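# Place the pail upright inside the drip tray

## Task

Put the pail into the drip tray standing upright, with all of its base resting on the tray floor. Before opening the fingers, bring it down until it is no more than about a finger's width above that floor. The task fails if, at the end, the robot is still in contact with the pail or is holding the tray. If the pail only stays in place because the robot is holding it there, the task is not done.

## Robot and tools

ROBOT AND FRAME. Two arms, left_arm and right_arm, each ending in a two-finger parallel gripper. Every printed pose uses one shared scene frame. Its origin is on the table surface midway between the arms, +x points out across the table, +z points up, and left_arm sits toward +y. The names left and right refer to the arms, not to sides of any image. The printed hand position can be somewhat off, more so when the arm reaches far.

GRIPPER GEOMETRY. The fingers extend along the gripper's own +z axis and close along its y axis. The reported end_effector_position is the point between the pads when they are shut. Closed fingertips stick out about 19 mm past it, open ones about 6 mm. Closing pushes the tips roughly 13 mm further out, so keep that clearance above any surface.

THE ROW. Every motion command is built from rows of 16 numbers, each in [-1, 1], always including both arms. Order: left_arm dx, dy, dz, rx, ry, rz, left gripper position, left gripper speed, then the same eight for right_arm. dx to rz are an offset, not a pose, expressed in that gripper's own axes. A value of 1.0 means 0.6 m for dx, dy, dz and 180 degrees for the rotation; rx, ry, rz form a single rotation vector. Gripper position is absolute: +1 is fully open (85 mm), 0 is about 41 mm, near -0.8 the pads touch, and -1 keeps closing until blocked. Gripper speed: -1 is about 20 mm/s, 0 about 85, +1 about 150. A 0 in the position slot is a real command, so to leave a gripper unchanged repeat its last position and speed. Grip force is not set by you; a full close gives roughly 190 to 235 N per pad. For a gentler grip, open first and then close to a position only a little narrower than the object.

execute_actions(actions). actions is a list of actions; each action is a list of up to 15 rows, each row lasting one control step (1/30 s). If fewer than 15 rows are given, the last row is repeated to fill the 15 steps. Every row's offset is counted from the gripper's measured pose at the start of that action (for the first action in a call, the last pose a result reported), not from the row before. Each step the command is clipped to within 70 mm and 16 degrees of the current measured pose, so a distant target needs several actions. Position is favoured over orientation when both can't be met. An empty list just returns the current state and images.

move(target, speed, blocking). target is one 16-number row as above; its offsets are counted from the pose in the most recent result that shows one. Each gripper follows a straight path toward its target, both arms finishing together, in 0.5 to 10 s; paths longer than that stop short. speed is the path top speed in m/s, 0.002 to 0.5, default 0.25; turning is capped at twice that in rad/s. Paths ignore obstacles and the other arm; grippers may lag, drift or overshoot speed, especially with a nearly straight arm. Faster contact hits harder, and aiming further beyond a contact presses harder. Finger values are sent at the start. With blocking=false the result comes after 0.5 s while motion continues; other moves and execute_actions are refused until you call wait or stop and a result shows the move ended.

wait(seconds): 0 to 10; arms keep their last command, and it returns early if a running move finishes. stop(): brakes a running move (needs stopping room, more when fast); fingers keep moving. zoom_image(camera, region): camera is one of cam_head_left, cam_head_right, cam_high, cam_low, cam_left_wrist, cam_right_wrist (all 896x504); region is [x0, y0, x1, y1] in pixels from the top-left, at most 504 by 504. finished_scene(scene): pass the number of the current scene; it ends it irreversibly after the robot holds its last command, and reports success.

READING RESULTS. The state line lists, for left_arm and right_arm, end_effector_position (m) and end_effector_quat_wxyz. Hand target lines show where the controller is currently steering each gripper. A pose unreachable line means a clearance check altered or blocked that arm's command. Action calls also list step readings; HELD with an arm label means part of that arm's row was held back. A move adds a move: line with its ending (done, off_target, moving, held, fault), limits that acted (paced = command clipped; held = some steps blocked, after which the arm may jump faster than speed), and each gripper's remaining distance. position_measured_pct is about 50 minus 50 times the finger position: 0 when fully open; stopping below about 90 short of the requested value means something is held or blocking; around 90 means the pads met on nothing or something very thin.

LIMITS AND HAZARDS. Joint load limits: 48 N m for waist, shoulder, upper arm roll and elbow; 30.2 N m for forearm roll, wrist pitch and wrist roll; carried weight counts. Reaching one stops that arm for 10 s and drops the rest of the call. Holding loads heats motors: MOTOR HOT appears from 60 °C, and at 75 °C an OVER-TEMPERATURE FAULT lets the arm sag. Keep the arms from striking or shoving each other, never knock or drop items off the table, and avoid slams, slips and hard pushes. An arm blocked by an object tends to keep pushing until commanded otherwise. To hold an arm still, send zero offsets (or the offset back to where it should be in the first call) plus its intended gripper numbers. Release the pail by commanding a position wider than it, only once it rests low in the tray, then move the gripper clear.

Each tool is called after "Request:" by a JSON object that holds its "name" and its "arguments".

## Session

Request:
{"name": "execute_actions", "arguments": {"actions": []}}

Scene clock: 0.00 s.
left_arm: end_effector_position=(+0.2459, +0.2786, +0.3801) position_measured_pct=0.0 end_effector_quat_wxyz=(-0.157, +0.824, -0.342, +0.424) | right_arm: end_effector_position=(+0.4262, -0.2161, +0.1992) position_measured_pct=0.0 end_effector_quat_wxyz=(-0.001, -0.057, +0.998, -0.001)
Joint positions: left_arm=[-0.831 -0.916 -0.308  2.399  0.624  1.243  2.731] | right_arm=[-0.052  0.435  0.003  1.654  0.001  1.054  1.518]
Joint velocities: left_arm=[-0.    -0.    -0.001 -0.     0.001  0.    -0.001] | right_arm=[ 0.001  0.    -0.    -0.    -0.     0.001 -0.   ]
Motor temperatures (°C, as the motors report them): left_arm=[30 32 30 31 41 36 37] | right_arm=[31 36 29 31 38 39 43]
Hand target (left_arm): +0.246, +0.279, +0.380; -0.157, +0.824, -0.342, +0.424
Hand target (right_arm): +0.426, -0.216, +0.199; -0.001, -0.057, +0.998, -0.001

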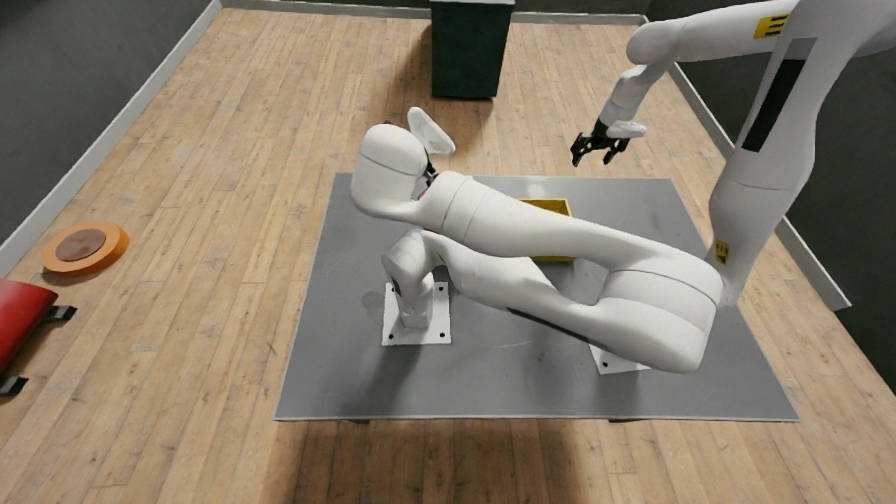

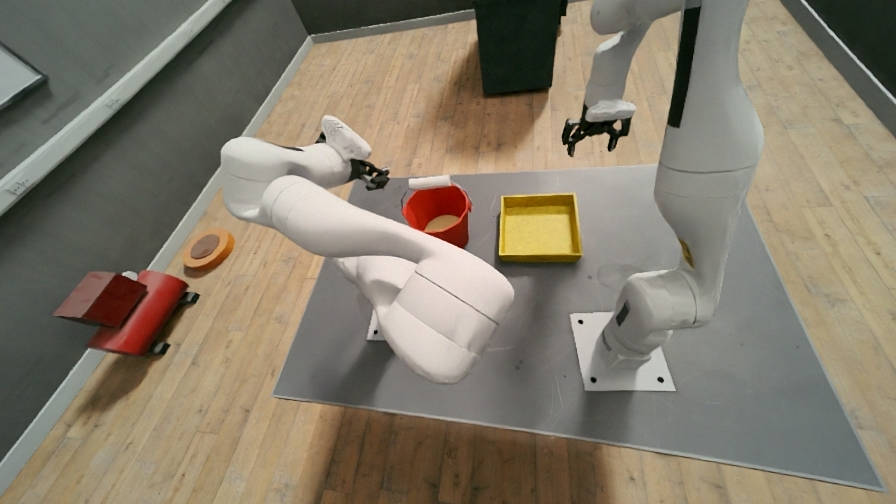

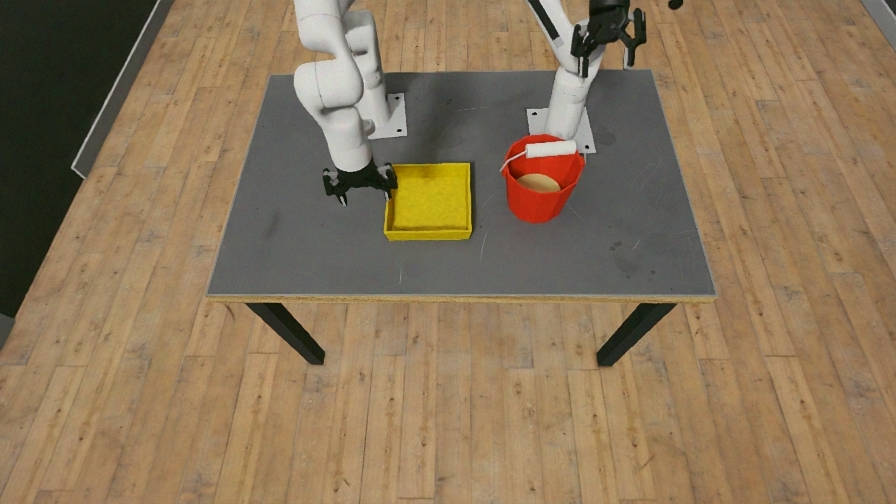

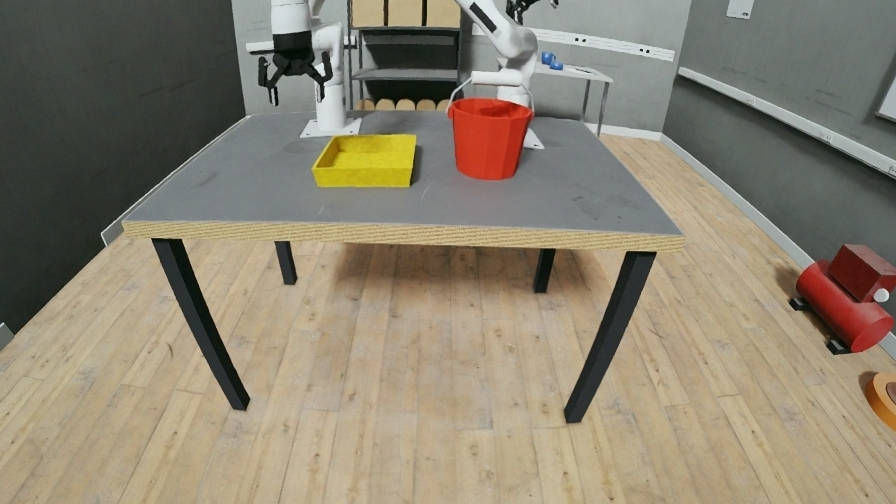

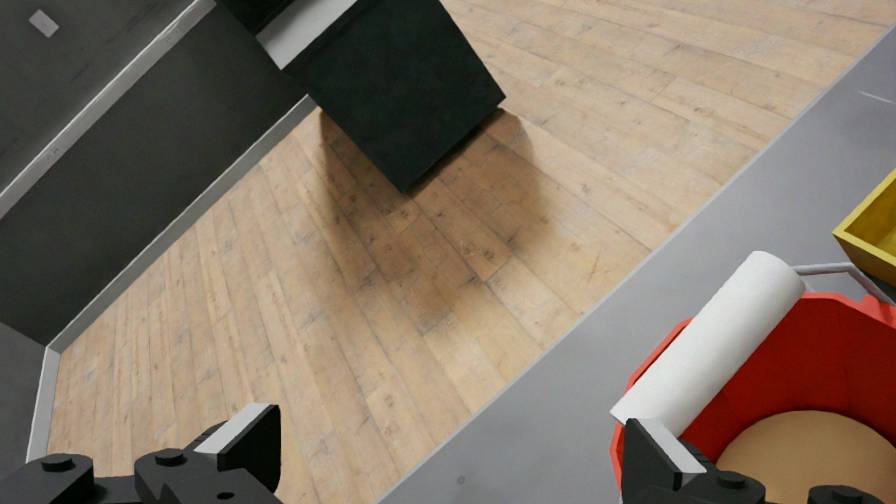

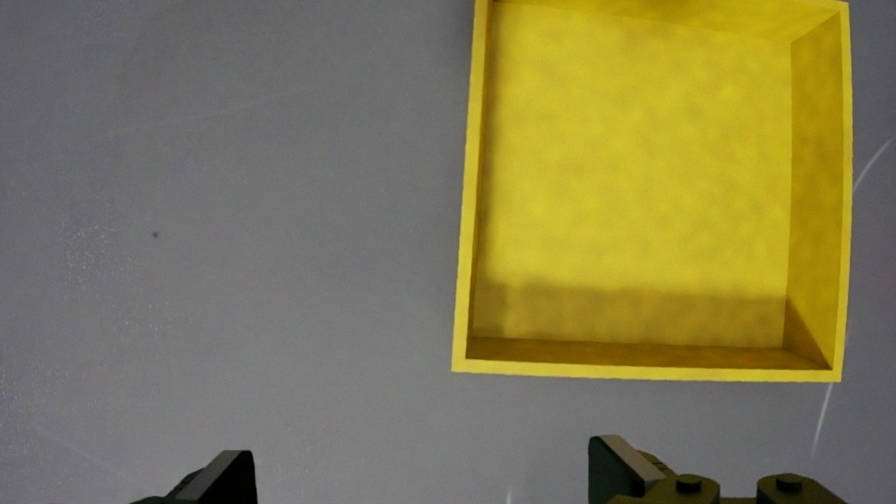

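Request:
{"name": "move", "arguments": {"target": [-0.36,-0.23,-0.15,0,0,0,1,0,0,0,-0.32,0,0,0.5,1,0]}}

Request:
{"name": "move", "arguments": {"target": [0,0,0,0,0,0,1,0,0.65,-0.25,0,0,0,0,1,0]}}

Scene clock: 3.87 s.
left_arm: end_effector_position=(+0.1450, +0.5319, +0.3814) position_measured_pct=0.0 end_effector_quat_wxyz=(-0.157, +0.825, -0.340, +0.424) | right_arm: end_effector_position=(+0.4262, -0.2160, +0.3915) position_measured_pct=0.0 end_effector_quat_wxyz=(+0.001, +0.666, +0.746, -0.001)
Joint positions: left_arm=[-0.068 -0.587 -1.426  1.964  0.376  1.263  2.31 ] | right_arm=[-0.258  0.339  0.325  1.185 -0.104  1.635  0.04 ]
Joint velocities: left_arm=[ 0.018  0.    -0.005 -0.004 -0.001  0.002 -0.002] | right_arm=[-0.002  0.002 -0.    -0.005  0.001  0.004 -0.006]
Motor temperatures (°C, as the motors report them): left_arm=[30 32 30 31 41 36 37] | right_arm=[31 36 29 32 38 39 43]
Hand target (left_arm): +0.145, +0.532, +0.381; -0.157, +0.824, -0.341, +0.424
Hand target (right_arm): +0.426, -0.216, +0.391; +0.001, +0.666, +0.746, -0.001
Off the commanded pose (left_arm): 0.001 m, 0 deg.
Off the commanded pose (right_arm): 0.000 m, 0 deg.
move: done

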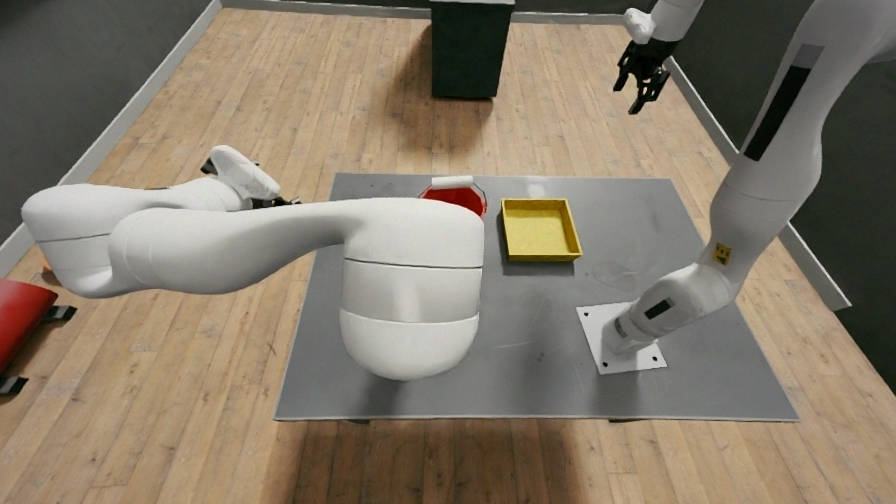

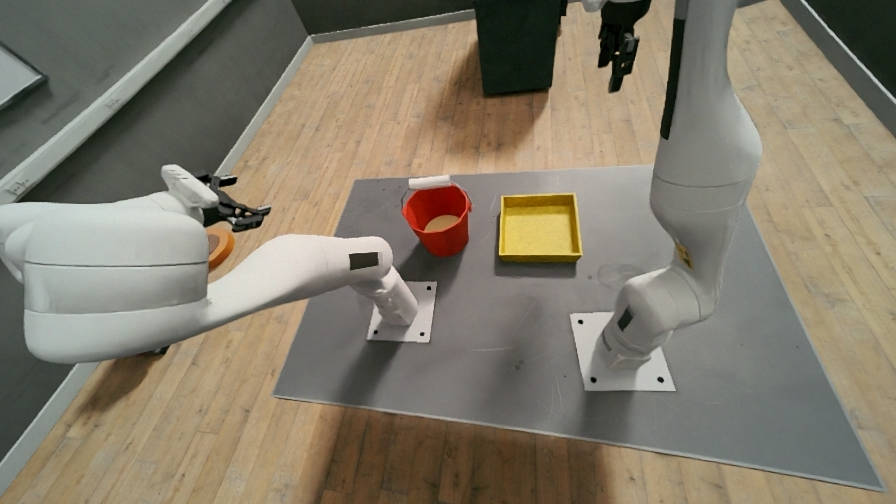

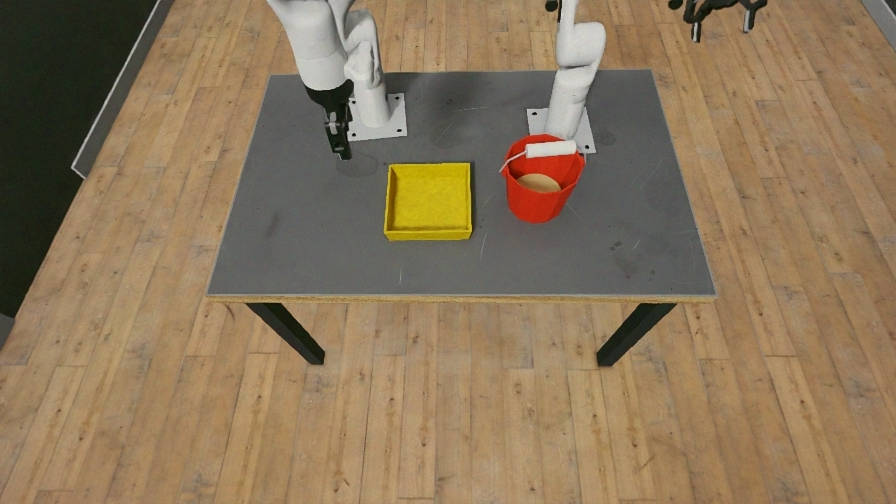

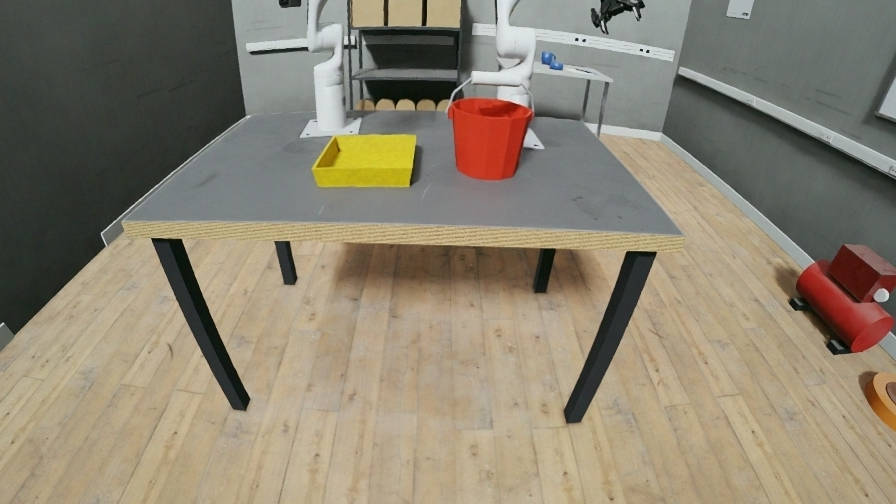

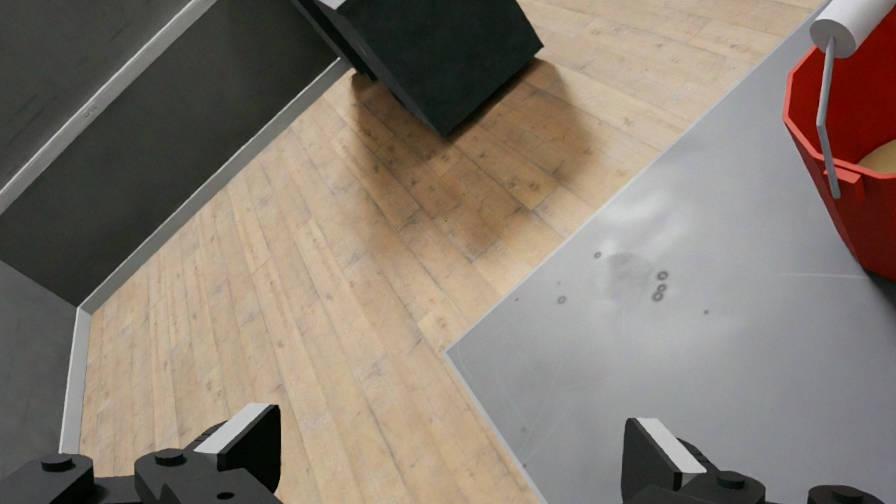

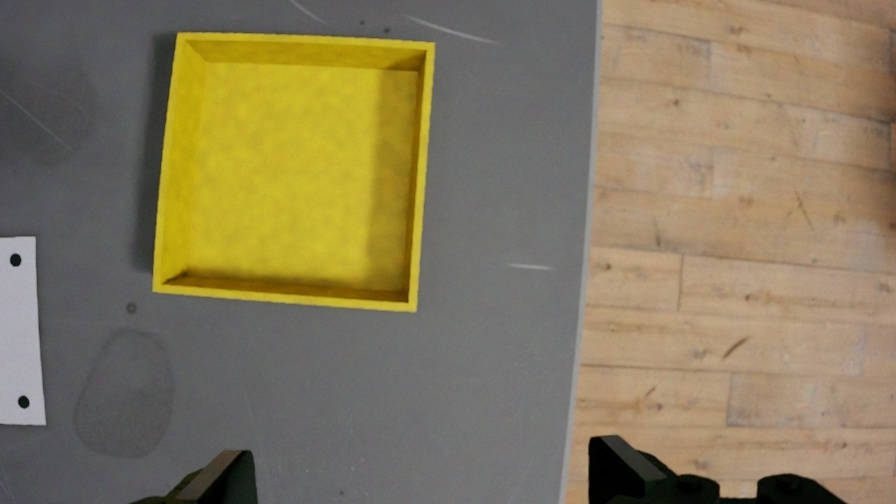

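Scene clock: 6.10 s.
left_arm: end_effector_position=(+0.1450, +0.5319, +0.3814) position_measured_pct=0.0 end_effector_quat_wxyz=(-0.157, +0.825, -0.340, +0.424) | right_arm: end_effector_position=(+0.2337, +0.1556, +0.3917) position_measured_pct=0.0 end_effector_quat_wxyz=(+0.000, +0.666, +0.746, +0.000)
Joint positions: left_arm=[-0.068 -0.587 -1.426  1.964  0.376  1.263  2.309] | right_arm=[-1.004  0.442  0.081  1.01  -0.034  1.69  -0.938]
Joint velocities: left_arm=[-0.    -0.     0.001  0.     0.001  0.    -0.   ] | right_arm=[-0.001  0.007 -0.001 -0.005  0.     0.003 -0.001]
Motor temperatures (°C, as the motors report them): left_arm=[30 32 30 31 41 36 37] | right_arm=[31 36 29 32 38 39 43]
Hand target (left_arm): +0.145, +0.532, +0.381; -0.157, +0.825, -0.340, +0.424
Hand target (right_arm): +0.234, +0.156, +0.392; +0.001, +0.666, +0.746, -0.000
Off the commanded pose (left_arm): 0.000 m, 0 deg.
Off the commanded pose (right_arm): 0.002 m, 0 deg.
move: done

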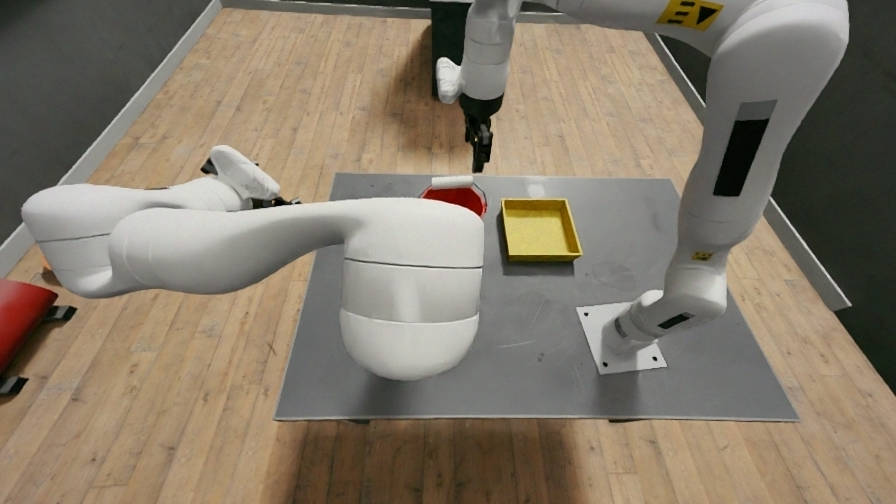

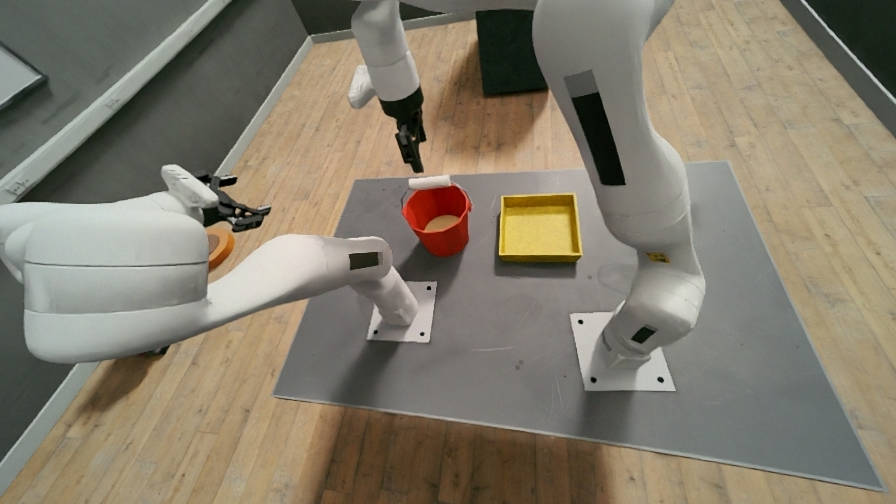

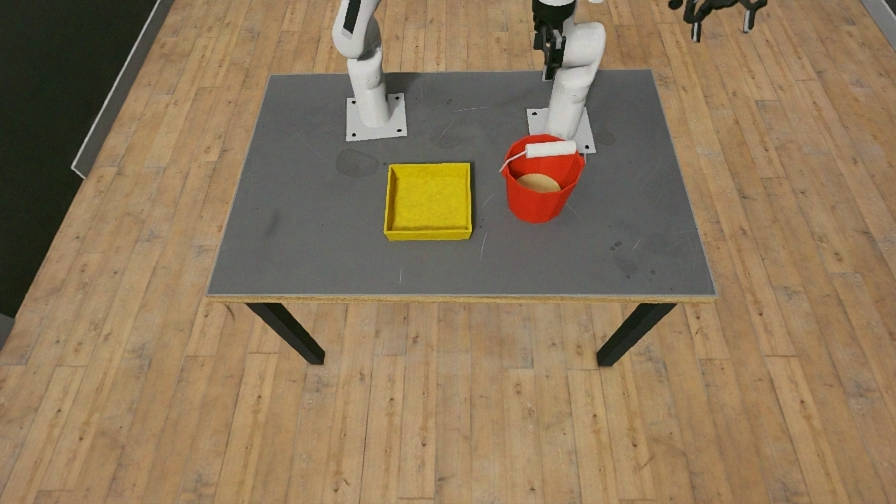

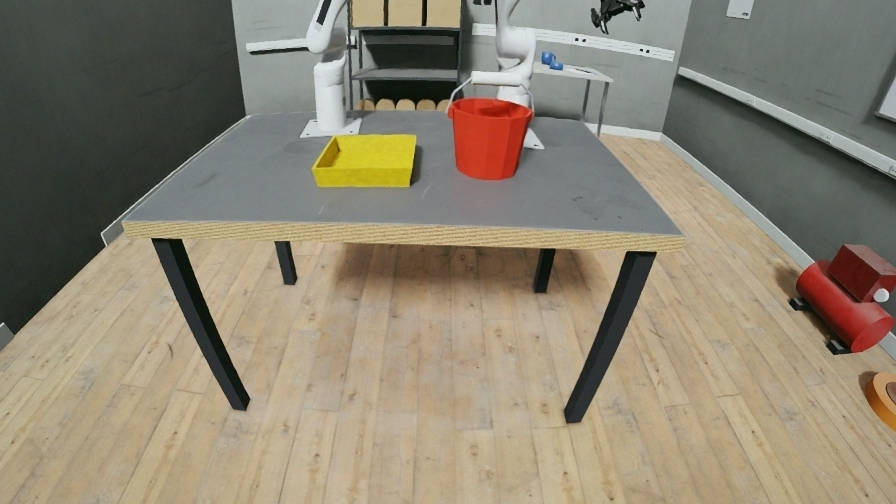

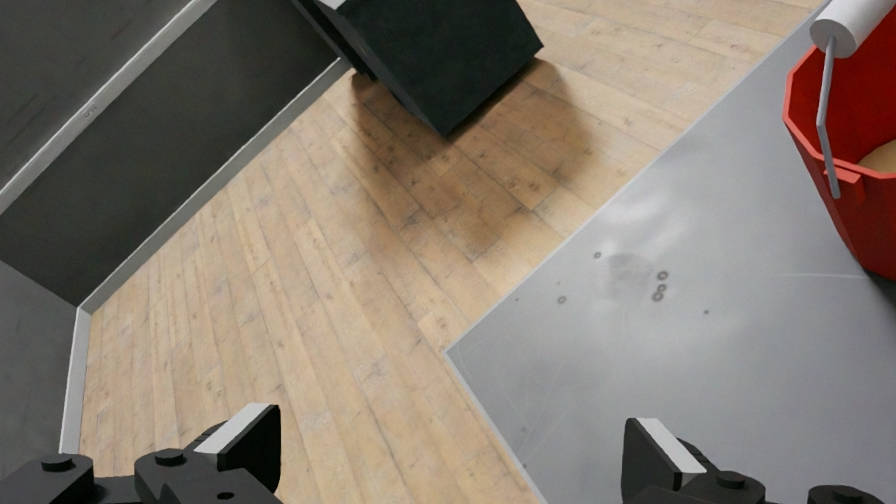

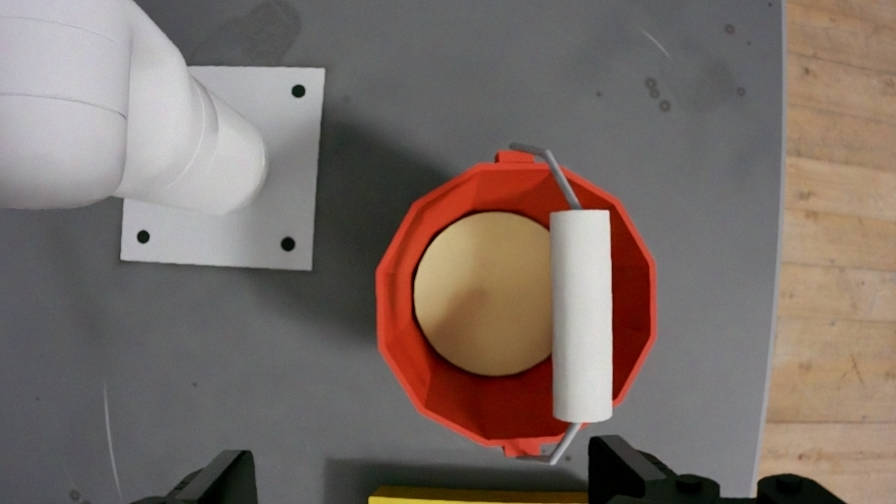

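Request:
{"name": "move", "arguments": {"target": [0,0,0,0,0,0,1,0,0.05,0.1,0.15,0,0,0,1,0], "speed": 0.12}}

Scene clock: 7.60 s.
left_arm: end_effector_position=(+0.1450, +0.5319, +0.3814) position_measured_pct=0.0 end_effector_quat_wxyz=(-0.157, +0.825, -0.340, +0.424) | right_arm: end_effector_position=(+0.2899, +0.1920, +0.3017) position_measured_pct=0.0 end_effector_quat_wxyz=(+0.001, +0.666, +0.746, +0.000)
Joint positions: left_arm=[-0.068 -0.587 -1.426  1.964  0.376  1.263  2.309] | right_arm=[-0.942  0.605  0.083  1.025 -0.046  1.512 -0.874]
Joint velocities: left_arm=[-0.     0.     0.001 -0.    -0.001 -0.    -0.001] | right_arm=[ 0.002  0.005  0.    -0.001 -0.002 -0.002  0.   ]
Motor temperatures (°C, as the motors report them): left_arm=[30 32 30 31 41 36 37] | right_arm=[31 37 29 32 38 39 43]
Hand target (left_arm): +0.145, +0.532, +0.381; -0.157, +0.825, -0.340, +0.424
Hand target (right_arm): +0.290, +0.192, +0.302; +0.001, +0.666, +0.746, +0.000
Off the commanded pose (left_arm): 0.000 m, 0 deg.
Off the commanded pose (right_arm): 0.000 m, 0 deg.
move: done

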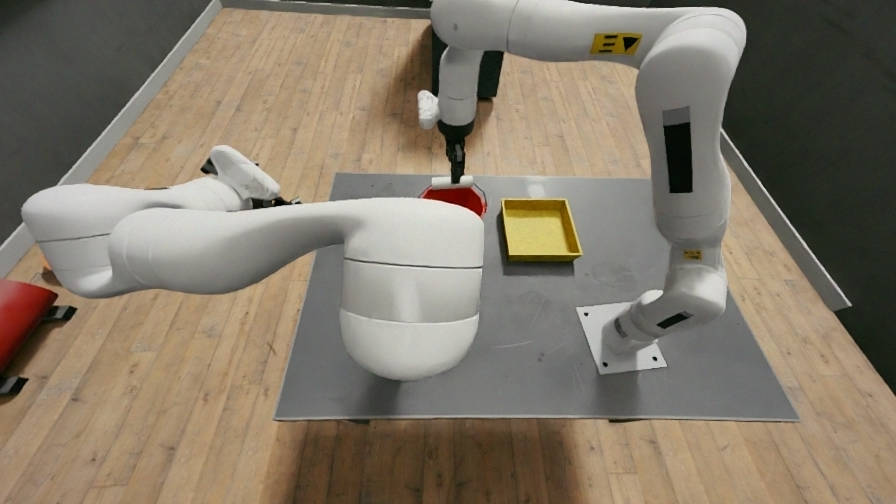

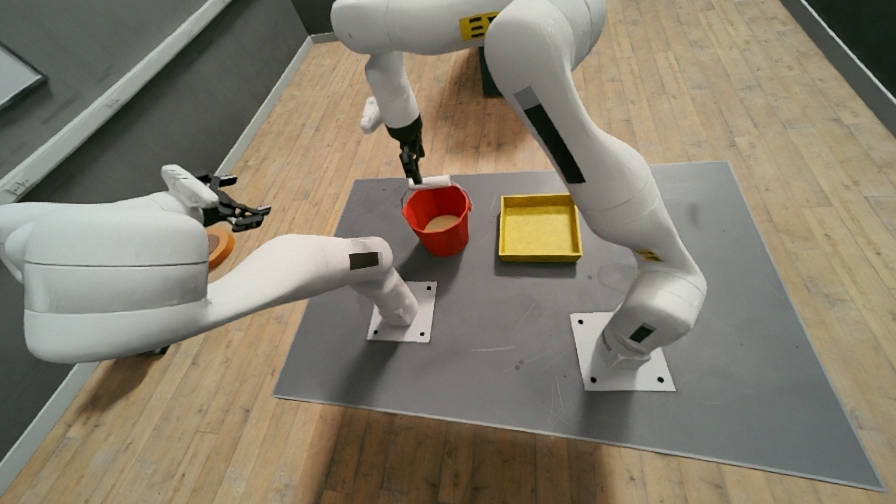

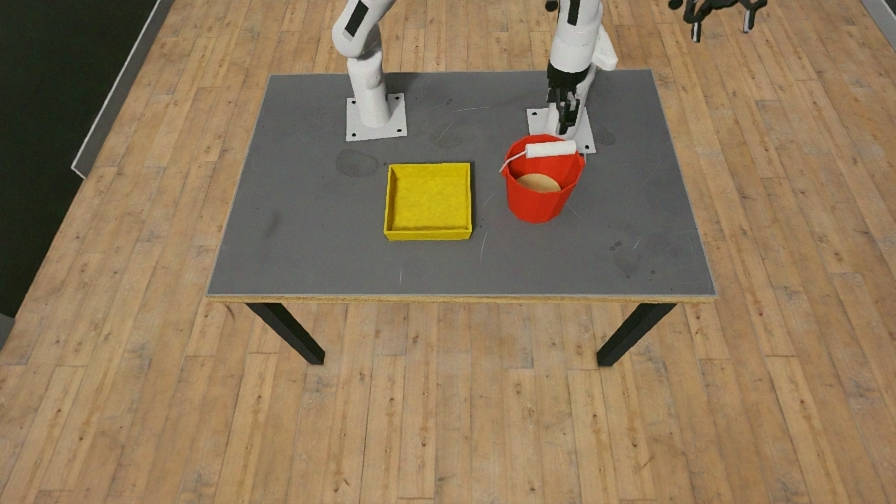

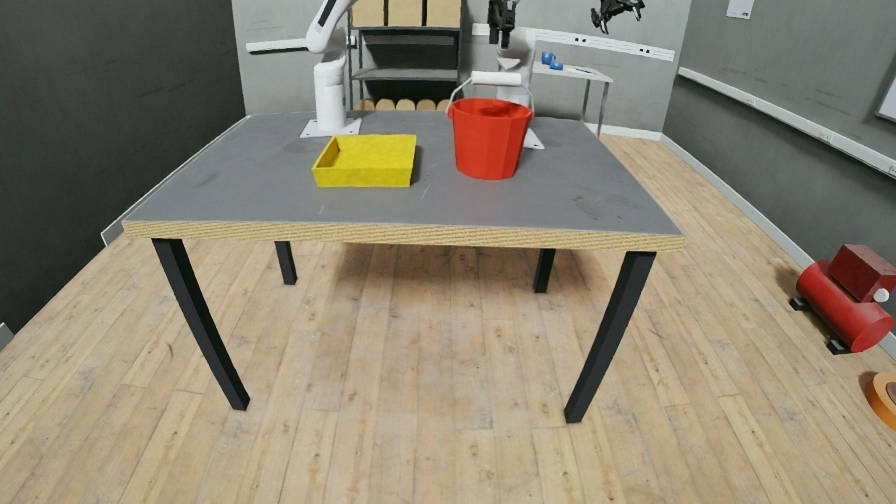

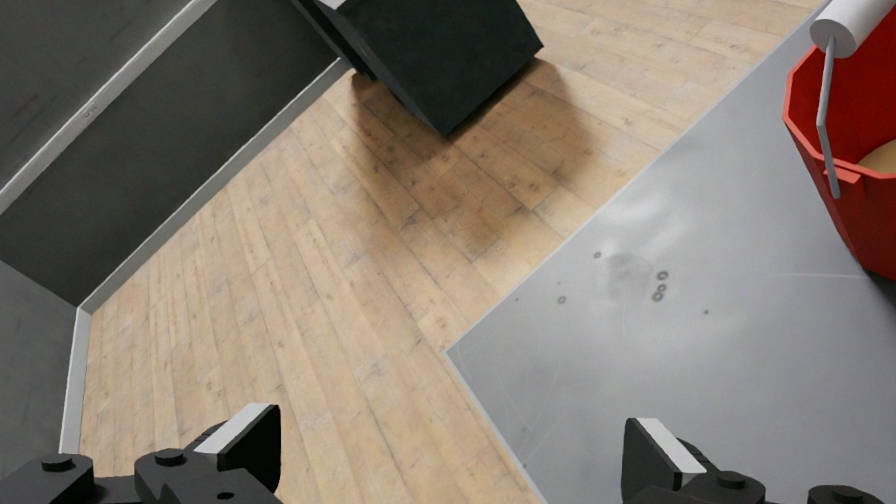

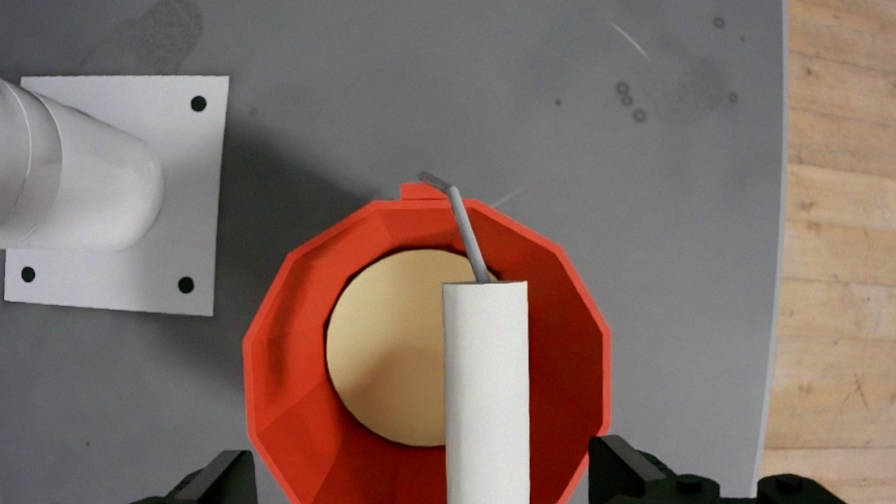

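Request:
{"name": "move", "arguments": {"target": [0,0,0,0,0,0,1,0,-0.01,0.037,0.1,0,0,0,1,0], "speed": 0.08}}

Request:
{"name": "zoom_image", "arguments": {"camera": "cam_low", "region": [410,0,590,190]}}

Scene clock: 8.93 s.
left_arm: end_effector_position=(+0.1450, +0.5319, +0.3814) position_measured_pct=0.0 end_effector_quat_wxyz=(-0.157, +0.825, -0.340, +0.424) | right_arm: end_effector_position=(+0.3125, +0.1885, +0.2417) position_measured_pct=0.0 end_effector_quat_wxyz=(+0.001, +0.666, +0.746, +0.000)
Joint positions: left_arm=[-0.068 -0.587 -1.426  1.964  0.376  1.263  2.309] | right_arm=[-0.905  0.655  0.08   1.13  -0.048  1.359 -0.834]
Joint velocities: left_arm=[ 0.001 -0.     0.     0.     0.     0.002 -0.001] | right_arm=[ 0.002  0.001  0.     0.001 -0.001 -0.001  0.001]
Motor temperatures (°C, as the motors report them): left_arm=[30 32 30 31 41 36 37] | right_arm=[31 37 29 32 38 39 43]
Hand target (left_arm): +0.145, +0.532, +0.381; -0.157, +0.825, -0.340, +0.424
Hand target (right_arm): +0.313, +0.189, +0.242; +0.001, +0.666, +0.746, +0.000
Off the commanded pose (left_arm): 0.000 m, 0 deg.
Off the commanded pose (right_arm): 0.000 m, 0 deg.
move: done

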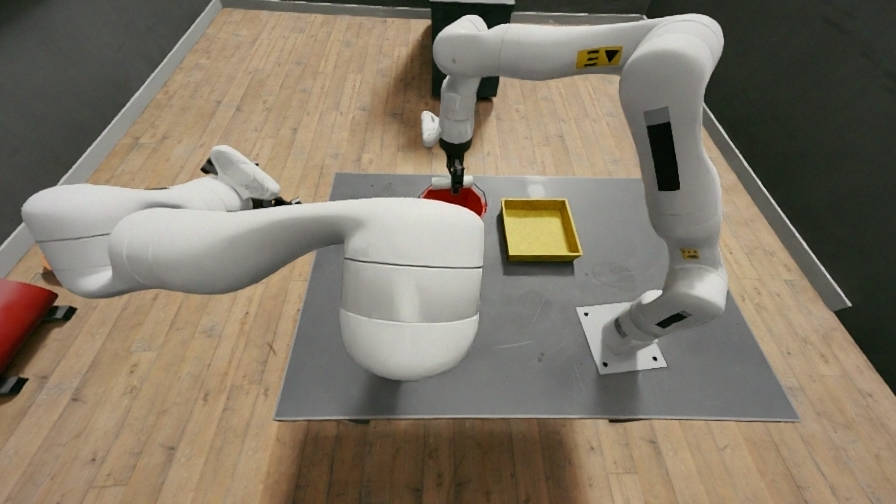

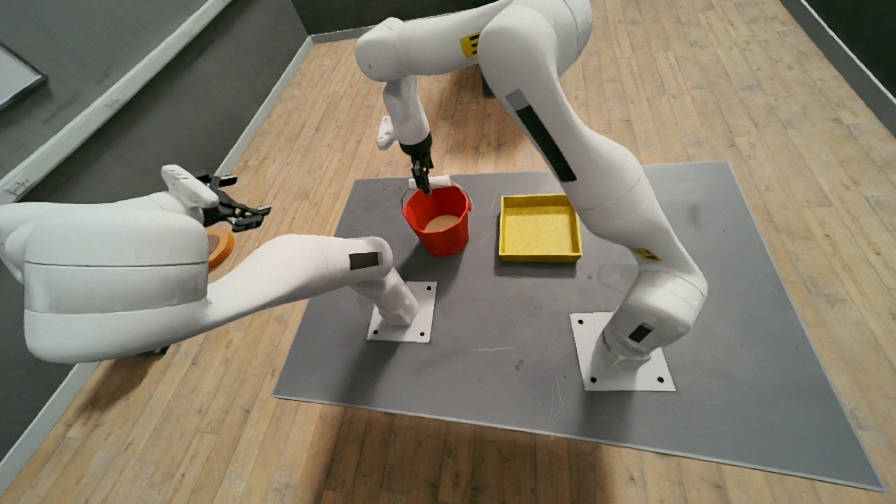

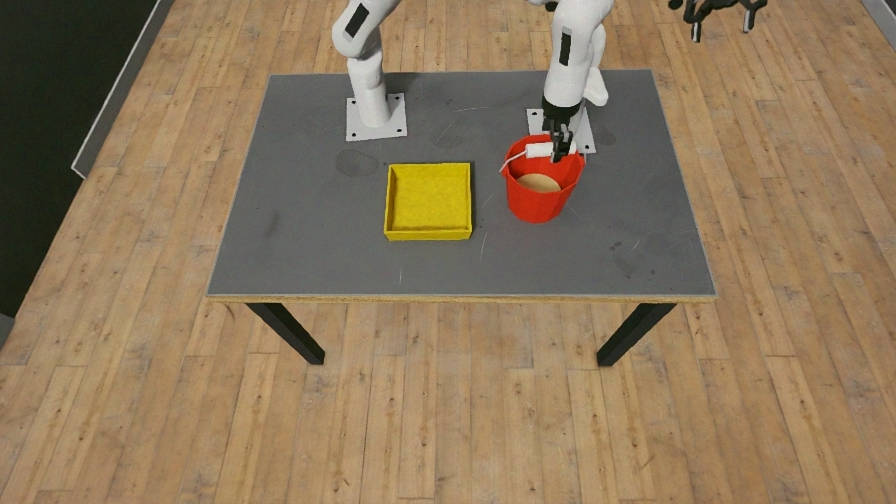

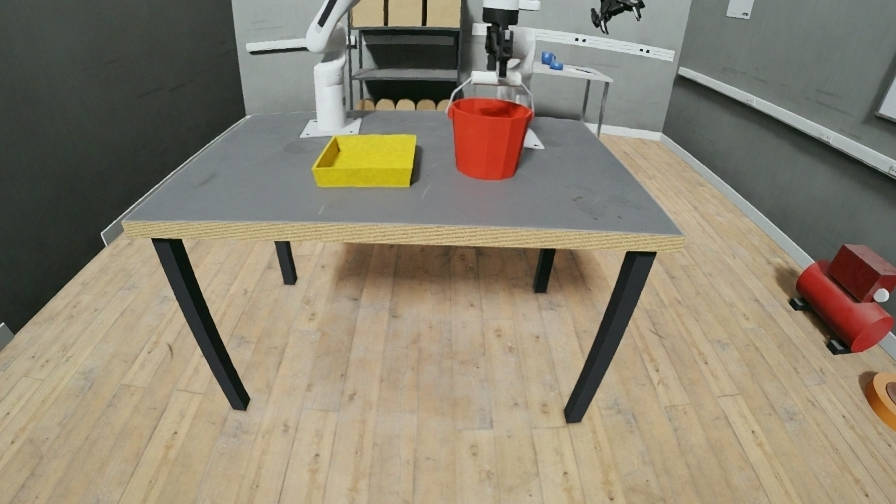

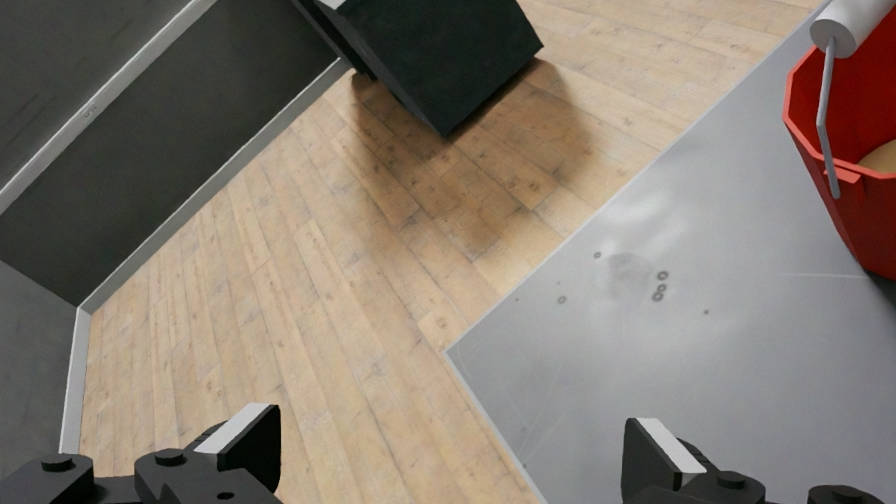

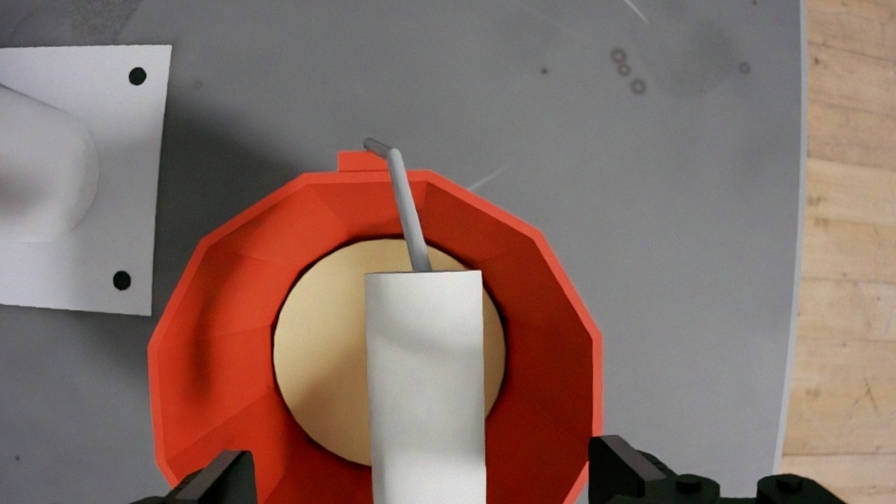

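Region (410, 0, 590, 190) of cam_low's 896x504 image, scaled by 2.653, with more detail than that image has; it fills the left 477 columns of this view, and the rest is white.

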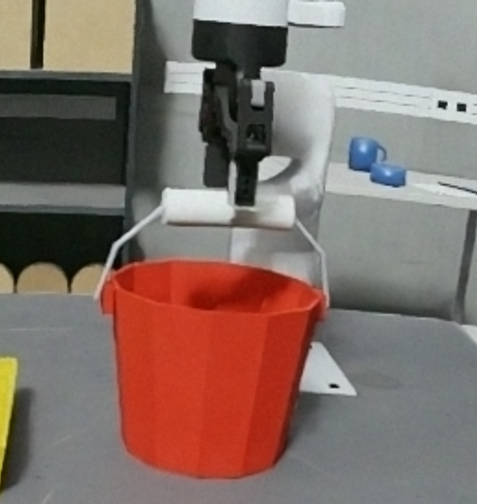

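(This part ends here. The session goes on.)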